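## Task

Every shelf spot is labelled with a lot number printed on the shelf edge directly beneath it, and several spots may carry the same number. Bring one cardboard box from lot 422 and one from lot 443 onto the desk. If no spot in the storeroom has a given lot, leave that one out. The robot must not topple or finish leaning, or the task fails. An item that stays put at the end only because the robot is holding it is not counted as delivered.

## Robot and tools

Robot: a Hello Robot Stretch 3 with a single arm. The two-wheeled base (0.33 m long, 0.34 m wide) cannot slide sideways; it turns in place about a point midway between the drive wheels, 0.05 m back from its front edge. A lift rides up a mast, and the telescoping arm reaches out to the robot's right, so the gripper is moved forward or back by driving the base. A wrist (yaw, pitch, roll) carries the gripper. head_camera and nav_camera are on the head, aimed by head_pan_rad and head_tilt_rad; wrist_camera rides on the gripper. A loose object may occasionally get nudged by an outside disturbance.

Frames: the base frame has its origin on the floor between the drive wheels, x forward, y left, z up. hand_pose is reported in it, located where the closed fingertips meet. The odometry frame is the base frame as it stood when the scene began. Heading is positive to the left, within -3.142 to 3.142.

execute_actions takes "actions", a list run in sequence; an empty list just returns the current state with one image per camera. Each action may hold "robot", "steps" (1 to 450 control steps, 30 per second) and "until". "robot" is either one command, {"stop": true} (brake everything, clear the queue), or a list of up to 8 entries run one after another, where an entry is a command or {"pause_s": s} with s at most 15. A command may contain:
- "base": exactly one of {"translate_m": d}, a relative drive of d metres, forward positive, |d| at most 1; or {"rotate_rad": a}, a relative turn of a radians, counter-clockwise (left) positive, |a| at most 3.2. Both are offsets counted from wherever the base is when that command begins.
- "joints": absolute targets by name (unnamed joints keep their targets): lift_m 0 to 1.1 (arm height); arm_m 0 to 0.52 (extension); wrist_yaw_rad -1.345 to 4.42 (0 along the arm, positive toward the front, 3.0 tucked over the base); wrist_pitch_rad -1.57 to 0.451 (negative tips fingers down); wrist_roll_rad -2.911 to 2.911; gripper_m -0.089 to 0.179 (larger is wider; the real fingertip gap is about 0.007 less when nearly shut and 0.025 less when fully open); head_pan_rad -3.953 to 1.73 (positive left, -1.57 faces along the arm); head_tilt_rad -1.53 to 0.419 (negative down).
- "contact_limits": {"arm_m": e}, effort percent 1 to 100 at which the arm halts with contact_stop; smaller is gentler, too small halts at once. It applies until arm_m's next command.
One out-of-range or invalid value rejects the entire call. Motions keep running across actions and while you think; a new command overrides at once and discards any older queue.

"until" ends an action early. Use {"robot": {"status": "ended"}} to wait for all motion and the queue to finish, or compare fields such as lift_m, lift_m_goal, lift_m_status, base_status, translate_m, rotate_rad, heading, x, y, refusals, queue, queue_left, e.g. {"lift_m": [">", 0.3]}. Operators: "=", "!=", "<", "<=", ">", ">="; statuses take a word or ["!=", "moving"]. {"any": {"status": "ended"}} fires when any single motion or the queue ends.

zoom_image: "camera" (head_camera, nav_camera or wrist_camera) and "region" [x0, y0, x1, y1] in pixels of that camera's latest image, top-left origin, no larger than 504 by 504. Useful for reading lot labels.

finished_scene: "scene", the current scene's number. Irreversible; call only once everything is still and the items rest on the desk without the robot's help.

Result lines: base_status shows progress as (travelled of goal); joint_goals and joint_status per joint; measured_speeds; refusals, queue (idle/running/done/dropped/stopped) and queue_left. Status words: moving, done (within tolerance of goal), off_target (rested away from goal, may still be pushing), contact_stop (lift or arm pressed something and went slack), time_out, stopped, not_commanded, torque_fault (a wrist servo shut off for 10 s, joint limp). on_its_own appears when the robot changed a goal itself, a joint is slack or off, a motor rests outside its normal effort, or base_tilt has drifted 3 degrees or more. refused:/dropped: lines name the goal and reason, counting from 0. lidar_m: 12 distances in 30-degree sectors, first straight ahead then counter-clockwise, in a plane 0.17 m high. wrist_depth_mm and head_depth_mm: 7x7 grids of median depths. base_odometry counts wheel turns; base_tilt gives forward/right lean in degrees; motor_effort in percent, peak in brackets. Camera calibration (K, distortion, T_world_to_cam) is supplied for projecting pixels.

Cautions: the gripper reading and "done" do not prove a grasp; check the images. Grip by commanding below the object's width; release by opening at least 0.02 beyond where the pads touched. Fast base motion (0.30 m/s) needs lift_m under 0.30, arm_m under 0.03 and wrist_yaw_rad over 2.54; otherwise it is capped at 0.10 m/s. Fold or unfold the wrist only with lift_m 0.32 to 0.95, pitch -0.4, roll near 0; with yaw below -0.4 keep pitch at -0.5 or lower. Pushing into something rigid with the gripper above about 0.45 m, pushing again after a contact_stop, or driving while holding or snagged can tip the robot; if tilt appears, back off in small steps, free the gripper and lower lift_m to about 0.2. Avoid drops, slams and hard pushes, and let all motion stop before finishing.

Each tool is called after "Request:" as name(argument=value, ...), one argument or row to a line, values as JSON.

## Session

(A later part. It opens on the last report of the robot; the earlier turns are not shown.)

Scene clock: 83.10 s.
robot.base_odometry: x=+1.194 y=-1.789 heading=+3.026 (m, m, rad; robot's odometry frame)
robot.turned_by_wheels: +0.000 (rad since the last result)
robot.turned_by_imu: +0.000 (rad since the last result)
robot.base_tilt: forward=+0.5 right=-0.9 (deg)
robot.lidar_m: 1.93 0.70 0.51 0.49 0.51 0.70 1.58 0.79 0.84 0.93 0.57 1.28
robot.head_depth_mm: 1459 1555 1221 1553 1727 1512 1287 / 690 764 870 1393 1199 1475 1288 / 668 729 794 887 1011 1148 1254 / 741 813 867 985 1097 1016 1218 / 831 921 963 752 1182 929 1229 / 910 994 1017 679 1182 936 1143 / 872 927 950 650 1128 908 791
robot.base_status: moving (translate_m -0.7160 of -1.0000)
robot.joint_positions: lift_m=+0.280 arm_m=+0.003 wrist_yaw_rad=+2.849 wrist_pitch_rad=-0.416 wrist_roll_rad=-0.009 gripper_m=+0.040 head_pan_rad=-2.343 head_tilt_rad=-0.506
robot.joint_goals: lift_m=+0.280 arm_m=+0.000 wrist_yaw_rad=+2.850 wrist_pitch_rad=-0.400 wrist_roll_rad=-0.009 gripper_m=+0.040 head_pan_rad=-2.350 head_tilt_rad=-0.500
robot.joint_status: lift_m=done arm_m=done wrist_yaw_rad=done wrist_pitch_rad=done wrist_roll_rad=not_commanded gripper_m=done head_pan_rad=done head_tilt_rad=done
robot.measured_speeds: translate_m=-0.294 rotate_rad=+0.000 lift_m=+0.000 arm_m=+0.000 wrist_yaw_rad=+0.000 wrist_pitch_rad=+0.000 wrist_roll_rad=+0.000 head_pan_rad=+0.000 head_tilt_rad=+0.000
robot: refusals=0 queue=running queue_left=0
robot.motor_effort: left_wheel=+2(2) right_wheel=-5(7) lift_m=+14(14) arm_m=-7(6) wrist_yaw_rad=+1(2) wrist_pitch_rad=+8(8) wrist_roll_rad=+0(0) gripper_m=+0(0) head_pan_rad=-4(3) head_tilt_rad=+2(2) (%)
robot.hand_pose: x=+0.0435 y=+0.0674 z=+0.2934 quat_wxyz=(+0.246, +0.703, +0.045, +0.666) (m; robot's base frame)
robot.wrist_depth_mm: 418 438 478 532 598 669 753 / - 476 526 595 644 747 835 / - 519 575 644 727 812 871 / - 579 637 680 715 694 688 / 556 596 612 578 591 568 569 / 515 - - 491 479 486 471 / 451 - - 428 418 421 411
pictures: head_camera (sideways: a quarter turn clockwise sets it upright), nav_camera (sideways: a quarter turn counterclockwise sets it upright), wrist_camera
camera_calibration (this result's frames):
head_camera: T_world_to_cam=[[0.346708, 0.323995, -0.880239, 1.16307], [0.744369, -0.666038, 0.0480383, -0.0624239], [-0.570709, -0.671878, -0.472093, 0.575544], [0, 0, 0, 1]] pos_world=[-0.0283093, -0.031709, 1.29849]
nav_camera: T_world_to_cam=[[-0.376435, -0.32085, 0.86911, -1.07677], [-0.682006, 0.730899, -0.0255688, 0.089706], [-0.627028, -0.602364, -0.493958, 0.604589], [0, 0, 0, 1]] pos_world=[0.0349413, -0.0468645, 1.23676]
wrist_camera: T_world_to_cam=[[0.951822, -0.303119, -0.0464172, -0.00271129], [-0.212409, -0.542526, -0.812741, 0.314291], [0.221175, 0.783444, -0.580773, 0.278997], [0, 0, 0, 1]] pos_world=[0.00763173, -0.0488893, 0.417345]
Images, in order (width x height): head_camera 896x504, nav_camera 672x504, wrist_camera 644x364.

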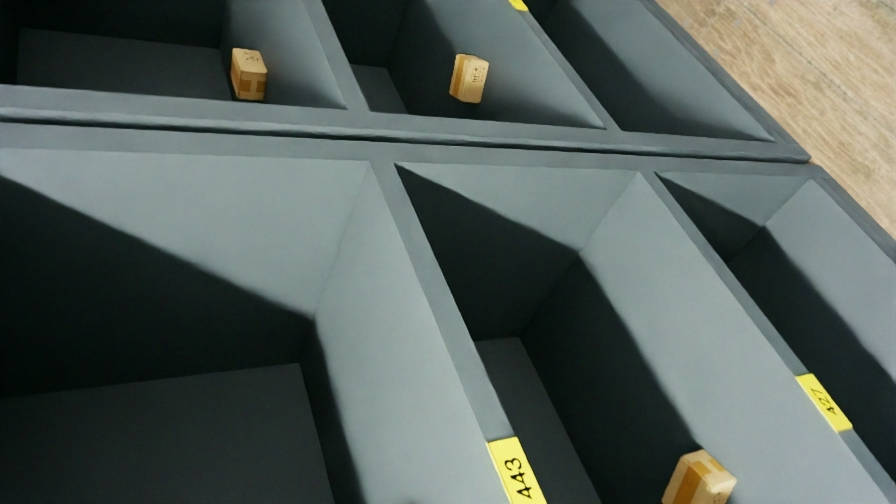

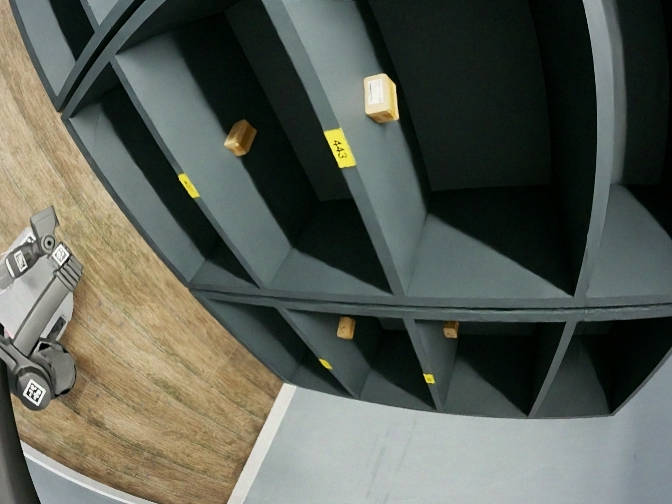

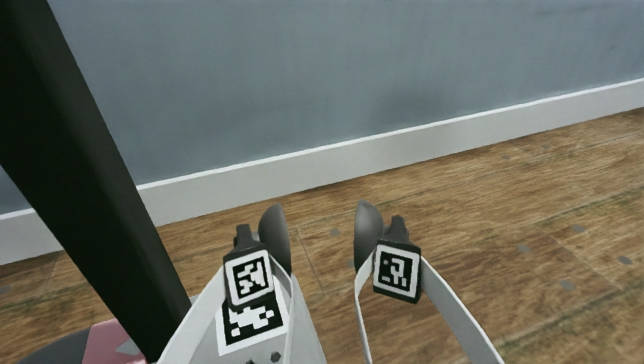

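Request:
execute_actions(
  actions=[
    {"robot":{"joints":{"lift_m":1.08,"head_pan_rad":-1.5,"head_tilt_rad":-0.45}},"steps":60,"until":{"robot":{"lift_m":[">",0.335]}}},
    {"robot":{"joints":{"wrist_yaw_rad":0.8,"gripper_m":0.175}},"steps":120,"until":{"robot":{"base_status":["!=","moving"],"head_pan_rad_status":["!=","moving"]}}},
  ],
)

Scene clock: 85.23 s.
robot.base_odometry: x=+1.476 y=-1.821 heading=+3.026 (m, m, rad; robot's odometry frame)
robot.turned_by_wheels: +0.000 (rad since the last result)
robot.turned_by_imu: +0.000 (rad since the last result)
robot.base_tilt: forward=+0.2 right=-0.2 (deg)
robot.lidar_m: 1.93 0.70 0.51 0.49 0.51 0.69 1.29 1.34 0.60 0.97 0.74 0.74
robot.head_depth_mm: 786 847 911 686 1092 953 798 / 795 855 923 692 1106 960 804 / 801 866 938 697 1135 965 829 / 811 879 946 680 1149 935 834 / 821 891 960 696 1161 974 837 / 829 899 972 717 1159 980 866 / 839 912 981 719 1125 982 868
robot.base_status: done (translate_m -1.0000 of -1.0000)
robot.joint_positions: lift_m=+0.462 arm_m=+0.003 wrist_yaw_rad=+1.337 wrist_pitch_rad=-0.416 wrist_roll_rad=-0.009 gripper_m=+0.139 head_pan_rad=-1.507 head_tilt_rad=-0.458
robot.joint_goals: lift_m=+1.080 arm_m=+0.000 wrist_yaw_rad=+0.800 wrist_pitch_rad=-0.400 wrist_roll_rad=-0.009 gripper_m=+0.175 head_pan_rad=-1.500 head_tilt_rad=-0.450
robot.joint_status: lift_m=moving arm_m=done wrist_yaw_rad=moving wrist_pitch_rad=done wrist_roll_rad=not_commanded gripper_m=moving head_pan_rad=done head_tilt_rad=done
robot.measured_speeds: translate_m=+0.000 rotate_rad=+0.000 lift_m=+0.110 arm_m=+0.000 wrist_yaw_rad=-1.829 wrist_pitch_rad=+0.000 wrist_roll_rad=+0.000 head_pan_rad=+0.000 head_tilt_rad=+0.000
robot: refusals=0 queue=running queue_left=0
robot.motor_effort: left_wheel=+4(10) right_wheel=-4(7) lift_m=+27(29) arm_m=-6(6) wrist_yaw_rad=+1(2) wrist_pitch_rad=+8(8) wrist_roll_rad=+0(0) gripper_m=+86(86) head_pan_rad=+3(37) head_tilt_rad=+4(11) (%)
robot.hand_pose: x=+0.1971 y=-0.1998 z=+0.4747 quat_wxyz=(+0.636, +0.542, -0.449, +0.316) (m; robot's base frame)
robot.wrist_depth_mm: - - - - - 428 319 / - - - - - 569 644 / - - - - 685 645 713 / - - - - 754 737 765 / 903 892 871 863 789 746 712 / 742 - 723 726 703 - 605 / 647 622 632 619 623 545 517
pictures: head_camera (sideways: a quarter turn clockwise sets it upright), nav_camera (sideways: a quarter turn counterclockwise sets it upright), wrist_camera
camera_calibration (this result's frames):
head_camera: T_world_to_cam=[[-0.00528884, 0.431243, -0.902221, 1.19389], [0.993064, 0.108236, 0.0459131, -0.0611772], [0.117452, -0.89572, -0.428824, 0.515044], [0, 0, 0, 1]] pos_world=[0.00657398, -0.0468978, 1.30082]
nav_camera: T_world_to_cam=[[-0.0169383, -0.451713, 0.892003, -1.10882], [-0.999459, -0.0174979, -0.0278398, 0.0946007], [0.0281838, -0.891992, -0.451172, 0.54492], [0, 0, 0, 1]] pos_world=[0.0604102, -0.0131487, 1.23756]
wrist_camera: T_world_to_cam=[[-0.246756, -0.967965, -0.0464196, -0.118076], [-0.55405, 0.180216, -0.812743, 0.561006], [0.795072, -0.174831, -0.58077, 0.255077], [0, 0, 0, 1]] pos_world=[0.0788841, -0.1708, 0.598614]
Images, in order (width x height): head_camera 896x504, nav_camera 672x504, wrist_camera 644x364.

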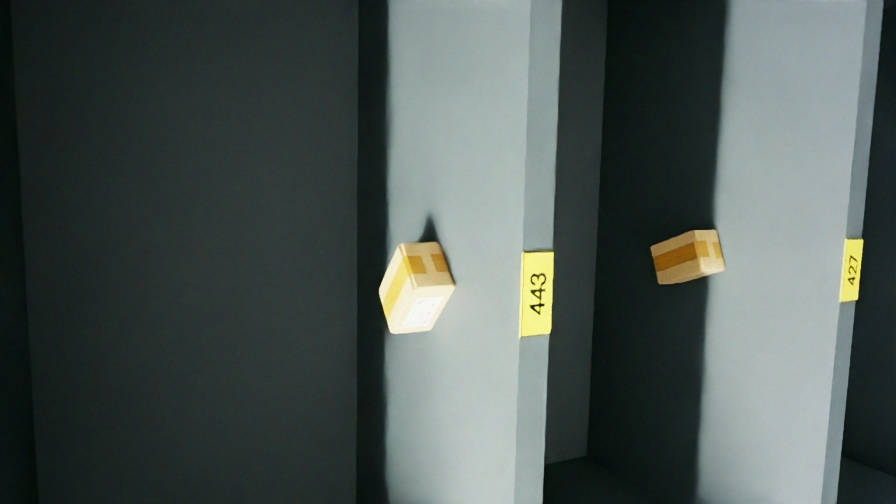

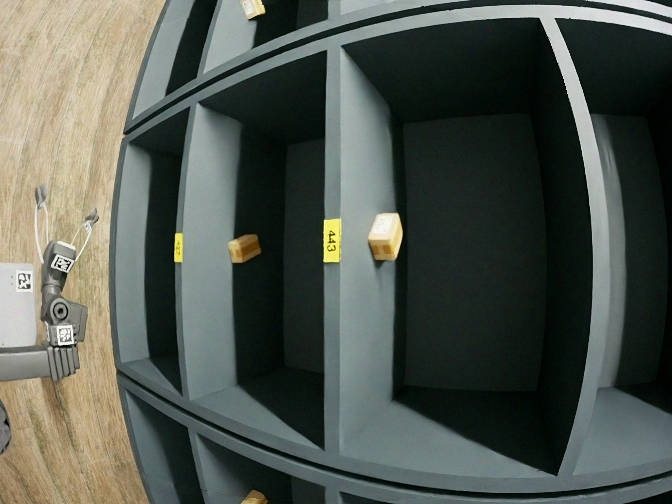

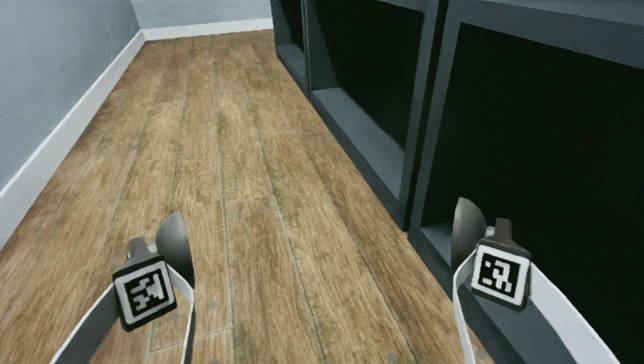

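Request:
zoom_image(
  camera="head_camera",
  region=[360, 220, 480, 350],
)

Region (360, 220, 480, 350) of head_camera's 896x504 image, scaled by 3.877, with more detail than that image has; it fills the left 465 columns of this view, and the rest is white.

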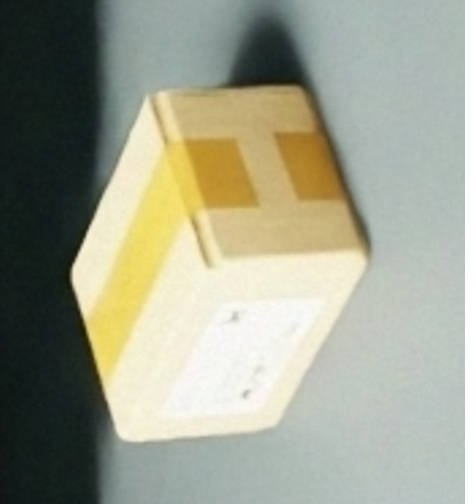

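Request:
execute_actions(
  actions=[
    {"robot":{"joints":{"wrist_yaw_rad":0.785,"arm_m":0.12,"lift_m":1.075,"gripper_m":0.16}},"steps":240,"until":{"robot":{"lift_m":[">",1.015]}}},
    {"robot":{"joints":{"arm_m":0.405}},"steps":150,"until":{"robot":{"status":"ended"}}},
  ],
)

Scene clock: 93.47 s.
robot.base_odometry: x=+1.476 y=-1.821 heading=+3.026 (m, m, rad; robot's odometry frame)
robot.turned_by_wheels: +0.000 (rad since the last result)
robot.turned_by_imu: +0.001 (rad since the last result)
robot.base_tilt: forward=+0.2 right=-0.2 (deg)
robot.lidar_m: 1.93 0.70 0.51 0.49 0.51 0.69 1.30 1.34 0.60 0.97 0.74 0.74
robot.head_depth_mm: 785 - 922 684 1093 952 798 / 791 - 947 689 1099 957 803 / 798 860 - 697 1137 963 831 / 811 871 936 678 1143 936 833 / 821 887 953 694 1159 970 835 / 828 897 968 712 1163 976 862 / 838 908 983 722 1124 980 864
robot.base_status: done (translate_m -1.0000 of -1.0000)
robot.joint_positions: lift_m=+1.075 arm_m=+0.405 wrist_yaw_rad=+0.785 wrist_pitch_rad=-0.416 wrist_roll_rad=-0.009 gripper_m=+0.160 head_pan_rad=-1.507 head_tilt_rad=-0.458
robot.joint_goals: lift_m=+1.075 arm_m=+0.405 wrist_yaw_rad=+0.785 wrist_pitch_rad=-0.400 wrist_roll_rad=-0.009 gripper_m=+0.160 head_pan_rad=-1.500 head_tilt_rad=-0.450
robot.joint_status: lift_m=done arm_m=done wrist_yaw_rad=done wrist_pitch_rad=done wrist_roll_rad=not_commanded gripper_m=done head_pan_rad=done head_tilt_rad=done
robot.measured_speeds: translate_m=+0.000 rotate_rad=+0.000 lift_m=+0.000 arm_m=+0.000 wrist_yaw_rad=+0.000 wrist_pitch_rad=+0.000 wrist_roll_rad=+0.000 head_pan_rad=+0.000 head_tilt_rad=+0.000
robot: refusals=0 queue=done queue_left=0
robot.motor_effort: left_wheel=+4(4) right_wheel=-4(4) lift_m=+27(26) arm_m=+7(7) wrist_yaw_rad=+0(4) wrist_pitch_rad=+8(8) wrist_roll_rad=+0(0) gripper_m=+1(86) head_pan_rad=+3(3) head_tilt_rad=+5(3) (%)
robot.hand_pose: x=+0.1373 y=-0.7086 z=+1.0876 quat_wxyz=(+0.698, +0.399, -0.580, +0.131) (m; robot's base frame)
robot.wrist_depth_mm: 356 415 504 435 355 294 254 / 369 434 542 481 376 315 268 / 386 447 496 474 414 341 286 / 386 388 378 370 368 342 305 / 318 320 306 303 298 303 290 / 265 - 259 198 252 244 246 / 229 220 223 169 220 217 214
pictures: head_camera (sideways: a quarter turn clockwise sets it upright), nav_camera (sideways: a quarter turn counterclockwise sets it upright), wrist_camera
camera_calibration (this result's frames):
head_camera: T_world_to_cam=[[-0.00535641, 0.431177, -0.902252, 1.19393], [0.993046, 0.108404, 0.0459099, -0.0611728], [0.117603, -0.895732, -0.428759, 0.514959], [0, 0, 0, 1]] pos_world=[0.00658178, -0.0468978, 1.30082]
nav_camera: T_world_to_cam=[[-0.0168673, -0.451651, 0.892035, -1.10886], [-0.999456, -0.0176661, -0.0278431, 0.094605], [0.0283342, -0.89202, -0.451108, 0.544835], [0, 0, 0, 1]] pos_world=[0.0604126, -0.0131443, 1.23756]
wrist_camera: T_world_to_cam=[[-0.717832, -0.694668, -0.046418, -0.338556], [-0.377164, 0.444049, -0.812753, 1.28033], [0.585205, -0.565913, -0.580756, 0.321329], [0, 0, 0, 1]] pos_world=[0.0518258, -0.621871, 1.21149]
Images, in order (width x height): head_camera 896x504, nav_camera 672x504, wrist_camera 644x364.

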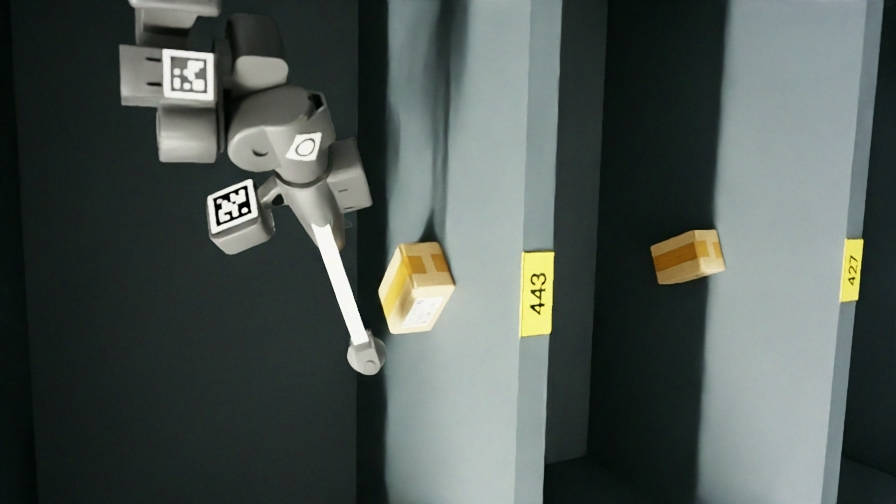

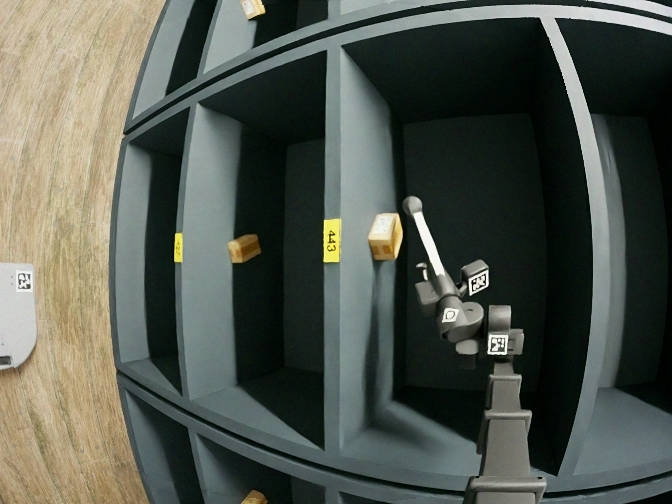

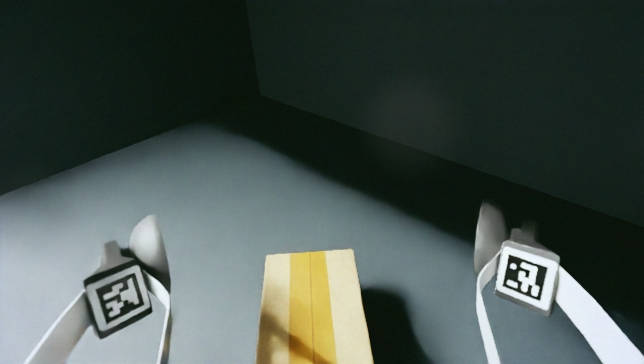

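Request:
execute_actions(
  actions=[
    {"robot":{"joints":{"arm_m":0.396,"lift_m":1.012,"gripper_m":0.11}},"steps":90,"until":{"robot":{"lift_m":["<",1.017]}}},
    {"robot":{"joints":{"gripper_m":0.02}},"steps":90,"until":{"robot":{"status":"ended"}}},
  ],
)

Scene clock: 96.27 s.
robot.base_odometry: x=+1.476 y=-1.821 heading=+3.026 (m, m, rad; robot's odometry frame)
robot.turned_by_wheels: +0.000 (rad since the last result)
robot.turned_by_imu: +0.000 (rad since the last result)
robot.base_tilt: forward=+0.1 right=-0.2 (deg)
robot.lidar_m: 1.93 0.70 0.51 0.49 0.51 0.70 1.30 1.35 0.60 0.97 0.74 0.74
robot.head_depth_mm: 785 839 899 687 1092 949 799 / 793 852 - 686 1098 957 807 / 802 866 922 641 1138 964 826 / 810 876 942 666 1156 932 834 / 821 886 952 671 1158 973 834 / 830 898 971 714 1164 977 865 / 835 909 981 719 1127 981 864
robot.base_status: done (translate_m -1.0000 of -1.0000)
robot.joint_positions: lift_m=+1.012 arm_m=+0.396 wrist_yaw_rad=+0.785 wrist_pitch_rad=-0.416 wrist_roll_rad=-0.009 gripper_m=+0.022 head_pan_rad=-1.507 head_tilt_rad=-0.458
robot.joint_goals: lift_m=+1.012 arm_m=+0.396 wrist_yaw_rad=+0.785 wrist_pitch_rad=-0.400 wrist_roll_rad=-0.009 gripper_m=+0.020 head_pan_rad=-1.500 head_tilt_rad=-0.450
robot.joint_status: lift_m=done arm_m=done wrist_yaw_rad=done wrist_pitch_rad=done wrist_roll_rad=not_commanded gripper_m=done head_pan_rad=done head_tilt_rad=done
robot.measured_speeds: translate_m=+0.000 rotate_rad=+0.000 lift_m=+0.000 arm_m=+0.000 wrist_yaw_rad=+0.000 wrist_pitch_rad=+0.000 wrist_roll_rad=+0.000 head_pan_rad=+0.000 head_tilt_rad=+0.000
robot: refusals=0 queue=done queue_left=0
robot.motor_effort: left_wheel=+4(4) right_wheel=-4(5) lift_m=+14(30) arm_m=-7(7) wrist_yaw_rad=+0(0) wrist_pitch_rad=+8(8) wrist_roll_rad=+0(0) gripper_m=-33(100) head_pan_rad=+2(2) head_tilt_rad=+4(4) (%)
robot.hand_pose: x=+0.1373 y=-0.7004 z=+1.0255 quat_wxyz=(+0.698, +0.399, -0.580, +0.131) (m; robot's base frame)
robot.wrist_depth_mm: 353 410 502 438 359 300 260 / 368 432 501 444 387 319 274 / 364 361 349 342 334 319 287 / 279 274 268 178 260 255 251 / 225 221 219 145 184 208 205 / 189 187 128 122 129 177 175 / 163 161 155 128 151 154 153
pictures: head_camera (sideways: a quarter turn clockwise sets it upright), nav_camera (sideways: a quarter turn counterclockwise sets it upright), wrist_camera
camera_calibration (this result's frames):
head_camera: T_world_to_cam=[[-0.00535641, 0.431177, -0.902252, 1.19393], [0.993046, 0.108404, 0.0459099, -0.0611728], [0.117603, -0.895732, -0.428759, 0.514959], [0, 0, 0, 1]] pos_world=[0.00658178, -0.0468978, 1.30082]
nav_camera: T_world_to_cam=[[-0.0168673, -0.451651, 0.892035, -1.10886], [-0.999456, -0.0176661, -0.0278431, 0.094605], [0.0283342, -0.89202, -0.451108, 0.544835], [0, 0, 0, 1]] pos_world=[0.0604126, -0.0131442, 1.23756]
wrist_camera: T_world_to_cam=[[-0.717827, -0.694672, -0.0464194, -0.33575], [-0.377124, 0.444007, -0.812795, 1.22622], [0.585237, -0.565941, -0.580697, 0.289797], [0, 0, 0, 1]] pos_world=[0.0518261, -0.613678, 1.14936]
Images, in order (width x height): head_camera 896x504, nav_camera 672x504, wrist_camera 644x364.

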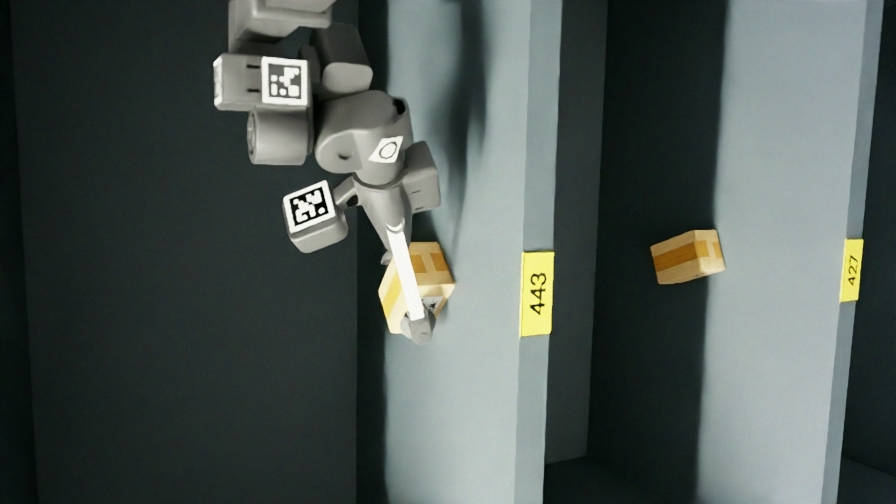

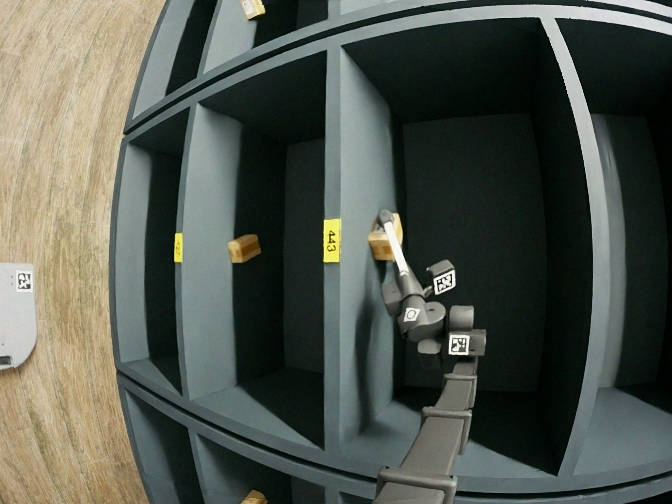

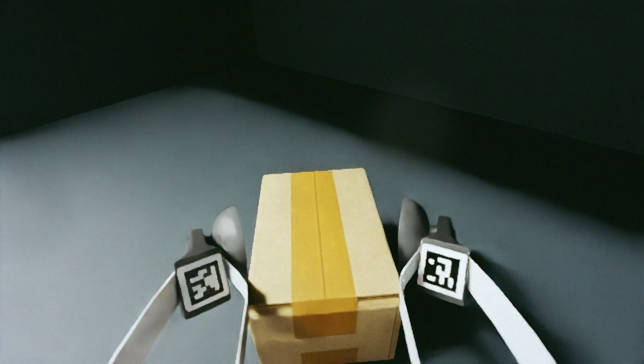

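Request:
execute_actions(
  actions=[],
)

Request:
zoom_image(
  camera="head_camera",
  region=[330, 180, 500, 360],
)

Scene clock: 96.63 s.
robot.base_odometry: x=+1.476 y=-1.821 heading=+3.026 (m, m, rad; robot's odometry frame)
robot.turned_by_wheels: +0.000 (rad since the last result)
robot.turned_by_imu: +0.000 (rad since the last result)
robot.base_tilt: forward=+0.1 right=-0.2 (deg)
robot.lidar_m: 1.93 0.70 0.51 0.49 0.51 0.69 1.30 1.34 0.61 0.97 0.74 0.74
robot.head_depth_mm: 783 838 902 684 1093 953 801 / 794 854 - 688 1104 962 804 / 801 865 924 642 1136 966 830 / 811 881 943 665 1149 932 835 / 818 891 960 670 1163 970 838 / 828 899 973 713 1159 979 863 / 837 913 984 722 1128 979 867
robot.base_status: done (translate_m -1.0000 of -1.0000)
robot.joint_positions: lift_m=+1.012 arm_m=+0.396 wrist_yaw_rad=+0.785 wrist_pitch_rad=-0.416 wrist_roll_rad=-0.009 gripper_m=+0.021 head_pan_rad=-1.507 head_tilt_rad=-0.458
robot.joint_goals: lift_m=+1.012 arm_m=+0.396 wrist_yaw_rad=+0.785 wrist_pitch_rad=-0.400 wrist_roll_rad=-0.009 gripper_m=+0.020 head_pan_rad=-1.500 head_tilt_rad=-0.450
robot.joint_status: lift_m=done arm_m=done wrist_yaw_rad=done wrist_pitch_rad=done wrist_roll_rad=not_commanded gripper_m=done head_pan_rad=done head_tilt_rad=done
robot.measured_speeds: translate_m=+0.000 rotate_rad=+0.000 lift_m=+0.000 arm_m=+0.000 wrist_yaw_rad=+0.000 wrist_pitch_rad=+0.000 wrist_roll_rad=+0.000 head_pan_rad=+0.000 head_tilt_rad=+0.000
robot: refusals=0 queue=done queue_left=0
robot.motor_effort: left_wheel=+4(4) right_wheel=-4(4) lift_m=+14(14) arm_m=-6(6) wrist_yaw_rad=+1(1) wrist_pitch_rad=+8(8) wrist_roll_rad=+0(0) gripper_m=-25(28) head_pan_rad=+3(3) head_tilt_rad=+3(5) (%)
robot.hand_pose: x=+0.1373 y=-0.7004 z=+1.0255 quat_wxyz=(+0.698, +0.399, -0.580, +0.131) (m; robot's base frame)
robot.wrist_depth_mm: 351 412 512 452 361 303 260 / 371 433 498 448 386 323 274 / 366 357 349 339 334 320 290 / 277 275 267 178 259 255 252 / 223 222 218 144 185 209 207 / 188 187 128 122 129 177 174 / 162 161 155 128 151 155 152
pictures: head_camera (sideways: a quarter turn clockwise sets it upright), nav_camera (sideways: a quarter turn counterclockwise sets it upright), wrist_camera
camera_calibration (this result's frames):
head_camera: T_world_to_cam=[[-0.00535635, 0.431177, -0.902252, 1.19393], [0.993046, 0.108404, 0.0459099, -0.0611728], [0.117603, -0.895732, -0.428759, 0.514959], [0, 0, 0, 1]] pos_world=[0.00658178, -0.0468978, 1.30082]
nav_camera: T_world_to_cam=[[-0.0168673, -0.451651, 0.892035, -1.10886], [-0.999456, -0.017666, -0.0278431, 0.094605], [0.0283341, -0.89202, -0.451108, 0.544835], [0, 0, 0, 1]] pos_world=[0.0604126, -0.0131443, 1.23756]
wrist_camera: T_world_to_cam=[[-0.717827, -0.694672, -0.0464194, -0.33575], [-0.377124, 0.444007, -0.812795, 1.22622], [0.585236, -0.565941, -0.580697, 0.289797], [0, 0, 0, 1]] pos_world=[0.0518261, -0.613678, 1.14936]
Images, in order (width x height): head_camera 896x504, nav_camera 672x504, wrist_camera 644x364.

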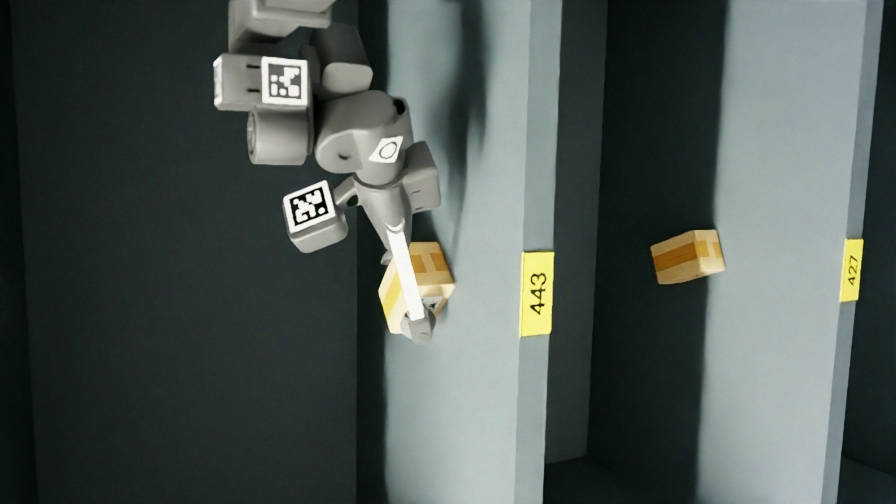

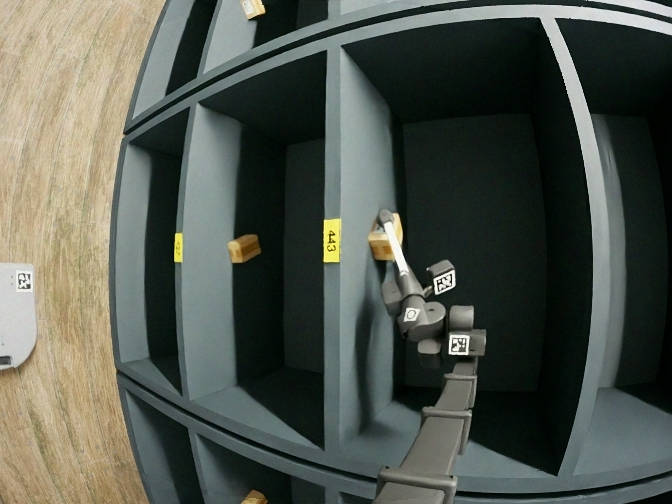

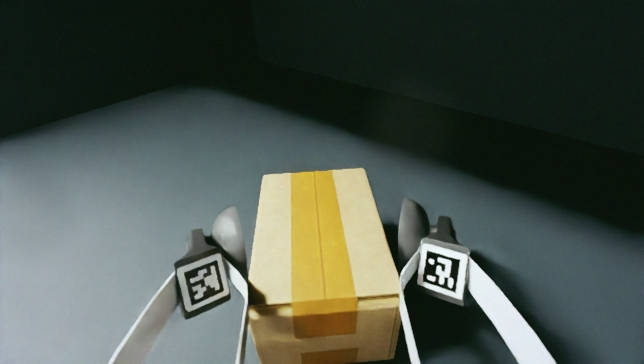

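Region (330, 180, 500, 360) of head_camera's 896x504 image, scaled by 2.800, with more detail than that image has.

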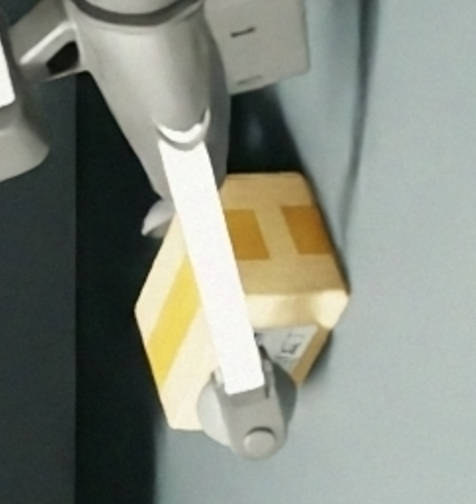

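Request:
zoom_image(
  camera="wrist_camera",
  region=[160, 150, 500, 364],
)

Region (160, 150, 500, 364) of wrist_camera's 644x364 image, scaled by 1.482; it fills the top 317 rows of this view, and the rest is white.

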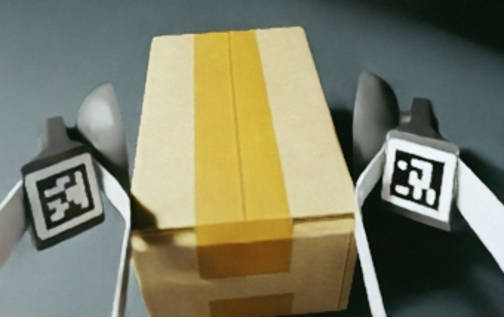

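Request:
execute_actions(
  actions=[
    {"robot":{"joints":{"gripper_m":0.105}},"steps":60,"until":{"robot":{"gripper_m":[">",0.09]}}},
    {"robot":{"base":{"translate_m":-0.021},"joints":{"arm_m":0.375}},"steps":90,"until":{"robot":{"status":"ended"}}},
    {"robot":{"joints":{"gripper_m":0.02}},"steps":90,"until":{"robot":{"status":"ended"}}},
  ],
)

Scene clock: 100.80 s.
robot.base_odometry: x=+1.497 y=-1.824 heading=+3.026 (m, m, rad; robot's odometry frame)
robot.turned_by_wheels: +0.000 (rad since the last result)
robot.turned_by_imu: +0.001 (rad since the last result)
robot.base_tilt: forward=+0.1 right=-0.2 (deg)
robot.lidar_m: 1.93 0.70 0.51 0.49 0.51 0.70 1.28 1.32 0.59 0.97 0.77 0.75
robot.head_depth_mm: 786 841 - 686 1089 950 804 / 794 848 - 653 1106 959 803 / 799 866 929 626 1143 966 828 / 810 877 936 664 1151 937 832 / 821 890 955 672 1167 969 833 / 829 901 970 714 1167 981 863 / 837 912 985 719 1128 981 869
robot.base_status: done (translate_m -0.0210 of -0.0210)
robot.joint_positions: lift_m=+1.012 arm_m=+0.375 wrist_yaw_rad=+0.785 wrist_pitch_rad=-0.419 wrist_roll_rad=-0.009 gripper_m=+0.021 head_pan_rad=-1.507 head_tilt_rad=-0.458
robot.joint_goals: lift_m=+1.012 arm_m=+0.375 wrist_yaw_rad=+0.785 wrist_pitch_rad=-0.400 wrist_roll_rad=-0.009 gripper_m=+0.020 head_pan_rad=-1.500 head_tilt_rad=-0.450
robot.joint_status: lift_m=done arm_m=done wrist_yaw_rad=done wrist_pitch_rad=done wrist_roll_rad=not_commanded gripper_m=done head_pan_rad=done head_tilt_rad=done
robot.measured_speeds: translate_m=+0.000 rotate_rad=+0.000 lift_m=+0.000 arm_m=+0.000 wrist_yaw_rad=+0.000 wrist_pitch_rad=+0.000 wrist_roll_rad=+0.000 head_pan_rad=+0.000 head_tilt_rad=+0.000
robot: refusals=0 queue=done queue_left=0
robot.motor_effort: left_wheel=+4(5) right_wheel=-4(11) lift_m=+14(14) arm_m=-6(4) wrist_yaw_rad=+0(1) wrist_pitch_rad=+10(10) wrist_roll_rad=+0(0) gripper_m=-17(93) head_pan_rad=+3(3) head_tilt_rad=+4(5) (%)
robot.hand_pose: x=+0.1370 y=-0.6791 z=+1.0248 quat_wxyz=(+0.698, +0.400, -0.579, +0.130) (m; robot's base frame)
robot.wrist_depth_mm: 372 432 530 472 382 321 275 / 388 442 488 469 400 339 289 / 362 353 345 337 328 324 299 / 276 273 267 176 257 252 248 / 223 221 211 144 202 206 206 / 187 186 165 150 168 177 174 / 161 160 157 157 155 153 152
pictures: head_camera (sideways: a quarter turn clockwise sets it upright), nav_camera (sideways: a quarter turn counterclockwise sets it upright), wrist_camera
camera_calibration (this result's frames):
head_camera: T_world_to_cam=[[-0.00535641, 0.431177, -0.902252, 1.19393], [0.993046, 0.108404, 0.0459099, -0.0611728], [0.117603, -0.895732, -0.428759, 0.514959], [0, 0, 0, 1]] pos_world=[0.00658178, -0.0468978, 1.30082]
nav_camera: T_world_to_cam=[[-0.0168673, -0.451651, 0.892035, -1.10886], [-0.999456, -0.0176661, -0.0278431, 0.094605], [0.0283342, -0.89202, -0.451108, 0.544835], [0, 0, 0, 1]] pos_world=[0.0604126, -0.0131443, 1.23756]
wrist_camera: T_world_to_cam=[[-0.717927, -0.694572, -0.0463703, -0.32117], [-0.378864, 0.445748, -0.811031, 1.21573], [0.583989, -0.564693, -0.583163, 0.30514], [0, 0, 0, 1]] pos_world=[0.0518219, -0.592677, 1.14905]
Images, in order (width x height): head_camera 896x504, nav_camera 672x504, wrist_camera 644x364.

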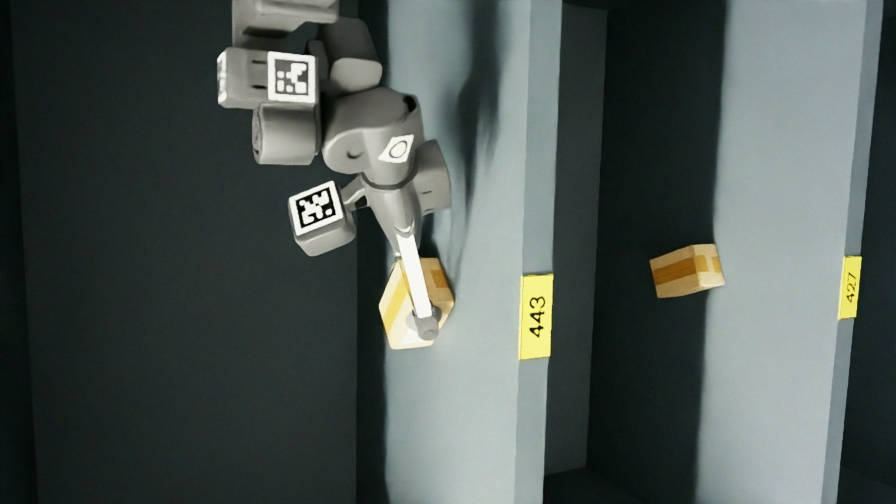

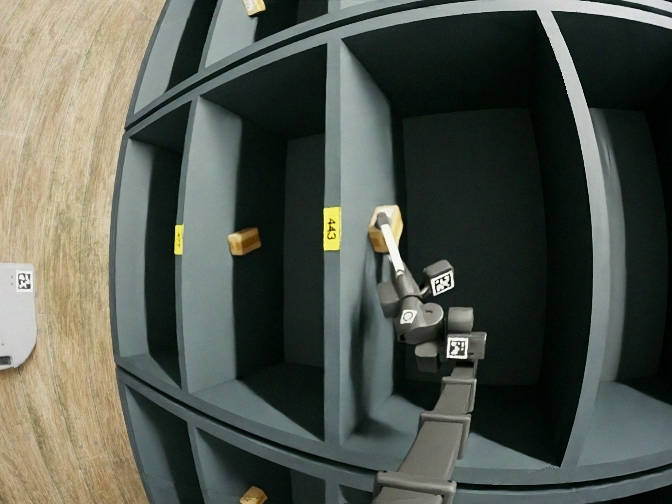

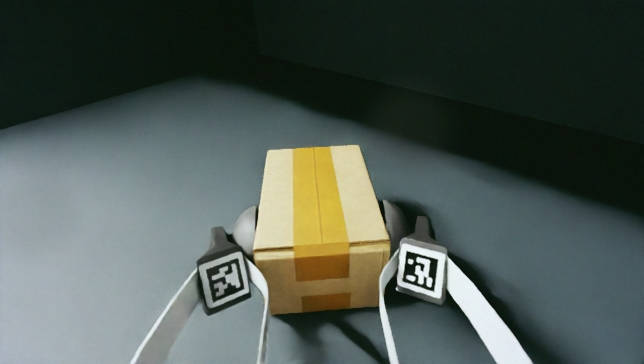

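Request:
execute_actions(
  actions=[
    {"robot":{"joints":{"lift_m":1.045,"gripper_m":0.01}},"steps":60,"until":{"robot":{"lift_m":[">",1.03]}}},
    {"robot":{"base":{"translate_m":1.0},"joints":{"arm_m":0.0,"wrist_yaw_rad":1.4}},"steps":90,"until":{"robot":{"arm_m":["<",0.22],"wrist_yaw_rad":[">",1.3]}}},
    {"robot":{"joints":{"lift_m":0.28,"head_pan_rad":-0.3,"head_tilt_rad":-0.7}},"steps":90,"until":{"robot":{"lift_m":["<",0.9]}}},
    {"robot":{"joints":{"wrist_yaw_rad":2.62}},"steps":30},
  ],
)

Scene clock: 107.03 s.
robot.base_odometry: x=+1.107 y=-1.779 heading=+3.026 (m, m, rad; robot's odometry frame)
robot.turned_by_wheels: +0.000 (rad since the last result)
robot.turned_by_imu: +0.000 (rad since the last result)
robot.base_tilt: forward=+0.1 right=-0.4 (deg)
robot.lidar_m: 1.94 0.71 0.51 0.49 0.51 0.69 1.67 0.86 0.97 0.59 0.54 1.21
robot.head_depth_mm: 1029 1005 1356 1178 1485 1306 1176 / 1036 1149 1306 1484 1562 1368 1178 / 1682 2048 1818 1919 1642 1378 1184 / 1886 2076 2422 2054 1646 1391 1186 / 2750 3037 2752 2082 1668 1379 1194 / 2703 2973 2800 2101 1672 1402 1196 / 2611 2878 2774 2108 1699 1401 1197
robot.base_status: moving (translate_m +0.3931 of +1.0000)
robot.joint_positions: lift_m=+0.786 arm_m=+0.003 wrist_yaw_rad=+2.469 wrist_pitch_rad=-0.423 wrist_roll_rad=-0.009 gripper_m=+0.011 head_pan_rad=-0.307 head_tilt_rad=-0.691
robot.joint_goals: lift_m=+0.280 arm_m=+0.000 wrist_yaw_rad=+2.620 wrist_pitch_rad=-0.400 wrist_roll_rad=-0.009 gripper_m=+0.010 head_pan_rad=-0.300 head_tilt_rad=-0.700
robot.joint_status: lift_m=moving arm_m=moving wrist_yaw_rad=moving wrist_pitch_rad=done wrist_roll_rad=not_commanded gripper_m=done head_pan_rad=done head_tilt_rad=done
robot.measured_speeds: translate_m=+0.100 rotate_rad=+0.000 lift_m=-0.110 arm_m=+0.000 wrist_yaw_rad=+0.989 wrist_pitch_rad=+0.000 wrist_roll_rad=+0.000 head_pan_rad=+0.000 head_tilt_rad=+0.000
robot: refusals=0 queue=running queue_left=0
robot.motor_effort: left_wheel=+6(9) right_wheel=-3(4) lift_m=+14(31) arm_m=-6(8) wrist_yaw_rad=+3(5) wrist_pitch_rad=+11(11) wrist_roll_rad=+0(0) gripper_m=-20(67) head_pan_rad=+2(39) head_tilt_rad=-4(25) (%)
robot.hand_pose: x=+0.1181 y=+0.0274 z=+0.7979 quat_wxyz=(+0.369, +0.699, -0.086, +0.607) (m; robot's base frame)
robot.wrist_depth_mm: 408 472 553 702 922 - - / 431 505 596 760 - - - / 454 531 661 803 - - - / 479 566 680 174 - - - / 504 611 684 142 - - - / 545 668 758 149 - - - / 583 710 926 998 967 939 952
pictures: head_camera (sideways: a quarter turn clockwise sets it upright), nav_camera (sideways: a quarter turn counterclockwise sets it upright), wrist_camera
camera_calibration (this result's frames):
head_camera: T_world_to_cam=[[-0.591555, 0.21081, -0.778217, 1.03577], [0.270143, 0.961246, 0.0550432, -0.0686383], [0.759662, -0.177669, -0.625578, 0.767118], [0, 0, 0, 1]] pos_world=[0.0485059, -0.0160789, 1.28972]
nav_camera: T_world_to_cam=[[0.59984, -0.238073, 0.76388, -0.945529], [-0.350703, -0.936342, -0.0164321, 0.075785], [0.719166, -0.258039, -0.645149, 0.793074], [0, 0, 0, 1]] pos_world=[0.0233925, 0.0504995, 1.23517]
wrist_camera: T_world_to_cam=[[0.77144, -0.634614, -0.0463131, -0.032118], [-0.401538, -0.429063, -0.809118, 0.734782], [0.493607, 0.642783, -0.585818, 0.562511], [0, 0, 0, 1]] pos_world=[0.0421605, -0.0666871, 0.922567]
Images, in order (width x height): head_camera 896x504, nav_camera 672x504, wrist_camera 644x364.

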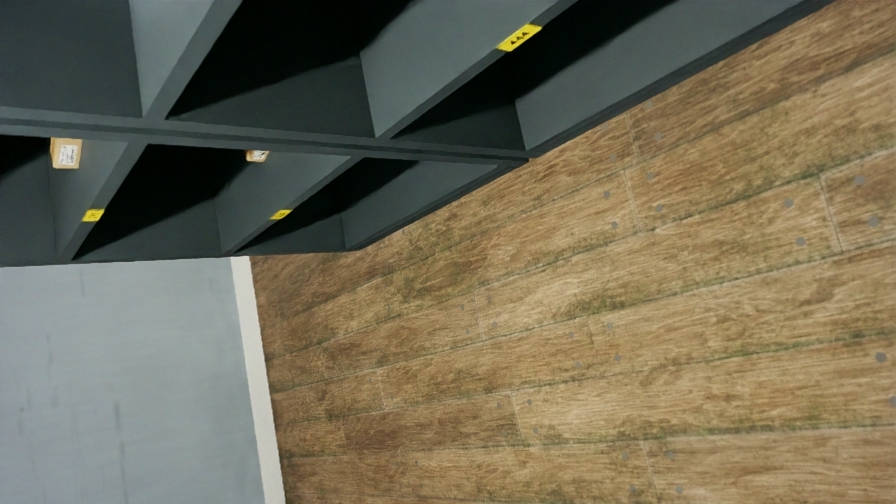

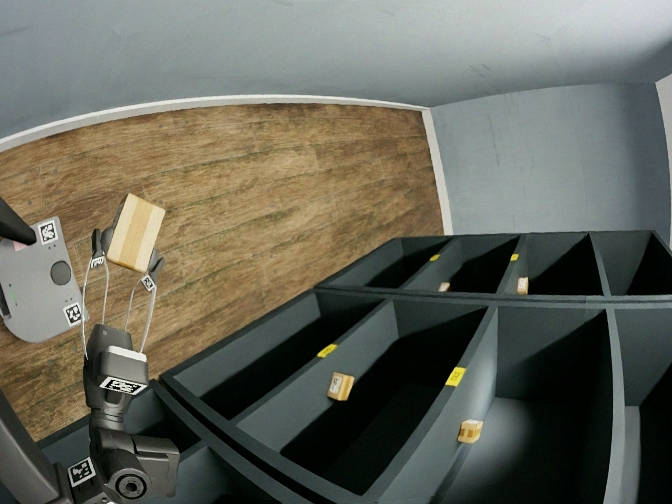

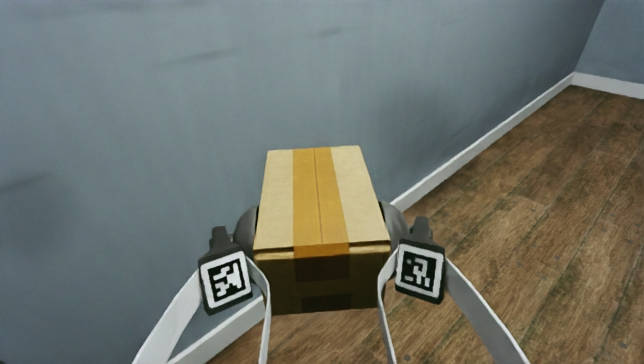

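Request:
execute_actions(
  actions=[
    {"steps":200,"until":{"robot":{"lift_m":["<",0.297]}}},
    {"robot":{"base":{"translate_m":1.0}},"steps":200,"until":{"robot":{"x":["<",0.0]}}},
    {"robot":{"base":{"translate_m":1.0}},"steps":200,"until":{"robot":{"x":["<",-0.55]}}},
    {"robot":{"base":{"translate_m":0.78}},"steps":200,"until":{"robot":{"x":["<",-0.8]}}},
  ],
)

Scene clock: 116.70 s.
robot.base_odometry: x=-0.801 y=-1.558 heading=+3.026 (m, m, rad; robot's odometry frame)
robot.turned_by_wheels: +0.000 (rad since the last result)
robot.turned_by_imu: +0.001 (rad since the last result)
robot.base_tilt: forward=+0.7 right=-1.2 (deg)
robot.lidar_m: 1.16 0.71 0.52 0.50 0.52 0.71 1.94 0.90 1.00 0.52 1.64 1.20
robot.head_depth_mm: 1096 1239 1452 1696 1626 1361 1170 / 1065 1201 1389 1638 1648 1366 1180 / 1036 1172 1339 1572 1649 1374 1190 / 1008 1142 1291 1519 1651 1385 1186 / 984 1100 1259 1457 1612 1391 1188 / 957 1073 1213 1398 1584 1394 1195 / 937 1044 1173 1341 1545 1409 1203
robot.base_status: moving (translate_m +0.2452 of +0.7800)
robot.joint_positions: lift_m=+0.280 arm_m=+0.003 wrist_yaw_rad=+2.619 wrist_pitch_rad=-0.423 wrist_roll_rad=-0.009 gripper_m=+0.011 head_pan_rad=-0.307 head_tilt_rad=-0.692
robot.joint_goals: lift_m=+0.280 arm_m=+0.000 wrist_yaw_rad=+2.620 wrist_pitch_rad=-0.400 wrist_roll_rad=-0.009 gripper_m=+0.010 head_pan_rad=-0.300 head_tilt_rad=-0.700
robot.joint_status: lift_m=done arm_m=done wrist_yaw_rad=done wrist_pitch_rad=done wrist_roll_rad=not_commanded gripper_m=done head_pan_rad=done head_tilt_rad=done
robot.measured_speeds: translate_m=+0.294 rotate_rad=+0.000 lift_m=+0.000 arm_m=+0.000 wrist_yaw_rad=+0.000 wrist_pitch_rad=+0.000 wrist_roll_rad=+0.000 head_pan_rad=+0.000 head_tilt_rad=+0.000
robot: refusals=0 queue=running queue_left=0
robot.motor_effort: left_wheel=+6(13) right_wheel=-2(3) lift_m=+15(15) arm_m=-6(8) wrist_yaw_rad=+2(2) wrist_pitch_rad=+12(12) wrist_roll_rad=+0(0) gripper_m=-20(20) head_pan_rad=+3(2) head_tilt_rad=-4(4) (%)
robot.hand_pose: x=+0.0904 y=+0.0462 z=+0.2919 quat_wxyz=(+0.323, +0.703, -0.033, +0.633) (m; robot's base frame)
robot.wrist_depth_mm: 412 457 531 611 754 964 893 / 436 488 572 685 857 - 915 / 460 526 604 722 871 883 843 / 490 559 640 175 694 695 672 / 517 576 571 142 553 568 554 / 519 506 464 149 450 484 474 / - - 427 422 418 411 416
pictures: head_camera (sideways: a quarter turn clockwise sets it upright), nav_camera (sideways: a quarter turn counterclockwise sets it upright), wrist_camera
camera_calibration (this result's frames):
head_camera: T_world_to_cam=[[-0.592302, 0.210934, -0.777615, 1.03499], [0.27003, 0.961276, 0.0550749, -0.0686788], [0.75912, -0.177358, -0.626324, 0.768091], [0, 0, 0, 1]] pos_world=[0.0484975, -0.0160682, 1.28968]
nav_camera: T_world_to_cam=[[0.600578, -0.238192, 0.763263, -0.944728], [-0.350559, -0.936397, -0.0163829, 0.0757201], [0.71862, -0.257729, -0.64588, 0.794029], [0, 0, 0, 1]] pos_world=[0.0233229, 0.0505217, 1.23516]
wrist_camera: T_world_to_cam=[[0.857358, -0.512633, -0.0463015, -0.0357073], [-0.333454, -0.484649, -0.808655, 0.318523], [0.392103, 0.708747, -0.586458, 0.273994], [0, 0, 0, 1]] pos_world=[0.0293928, -0.0581248, 0.416608]
Images, in order (width x height): head_camera 896x504, nav_camera 672x504, wrist_camera 644x364.

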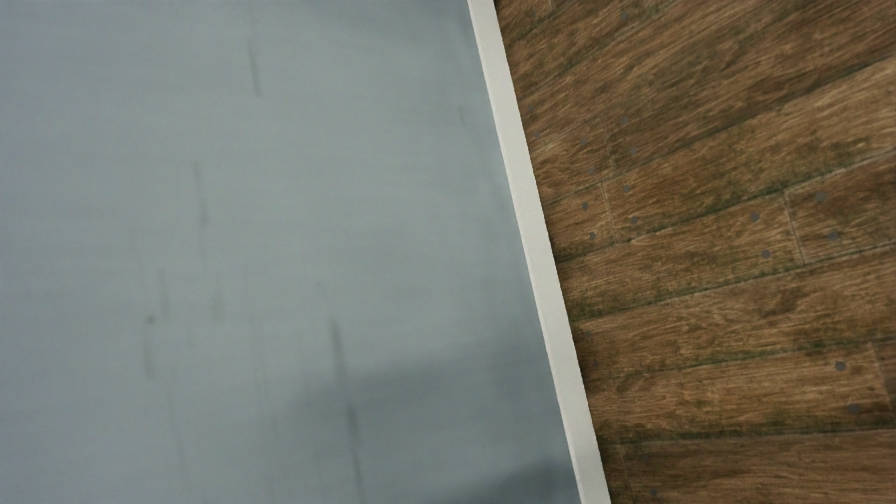

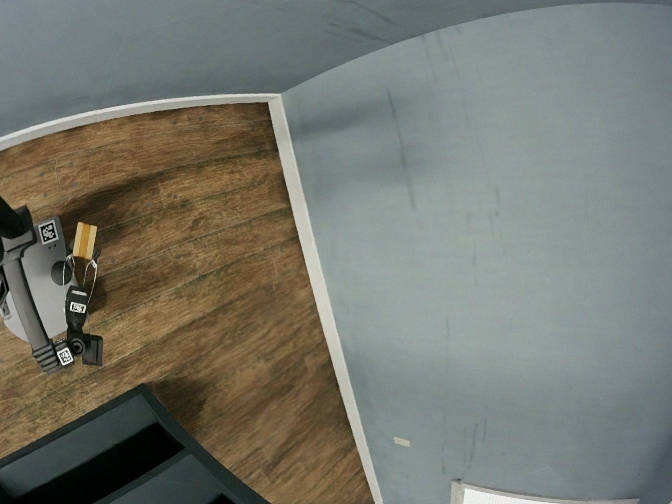

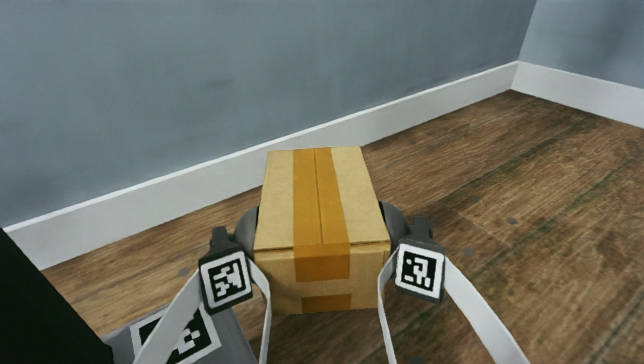

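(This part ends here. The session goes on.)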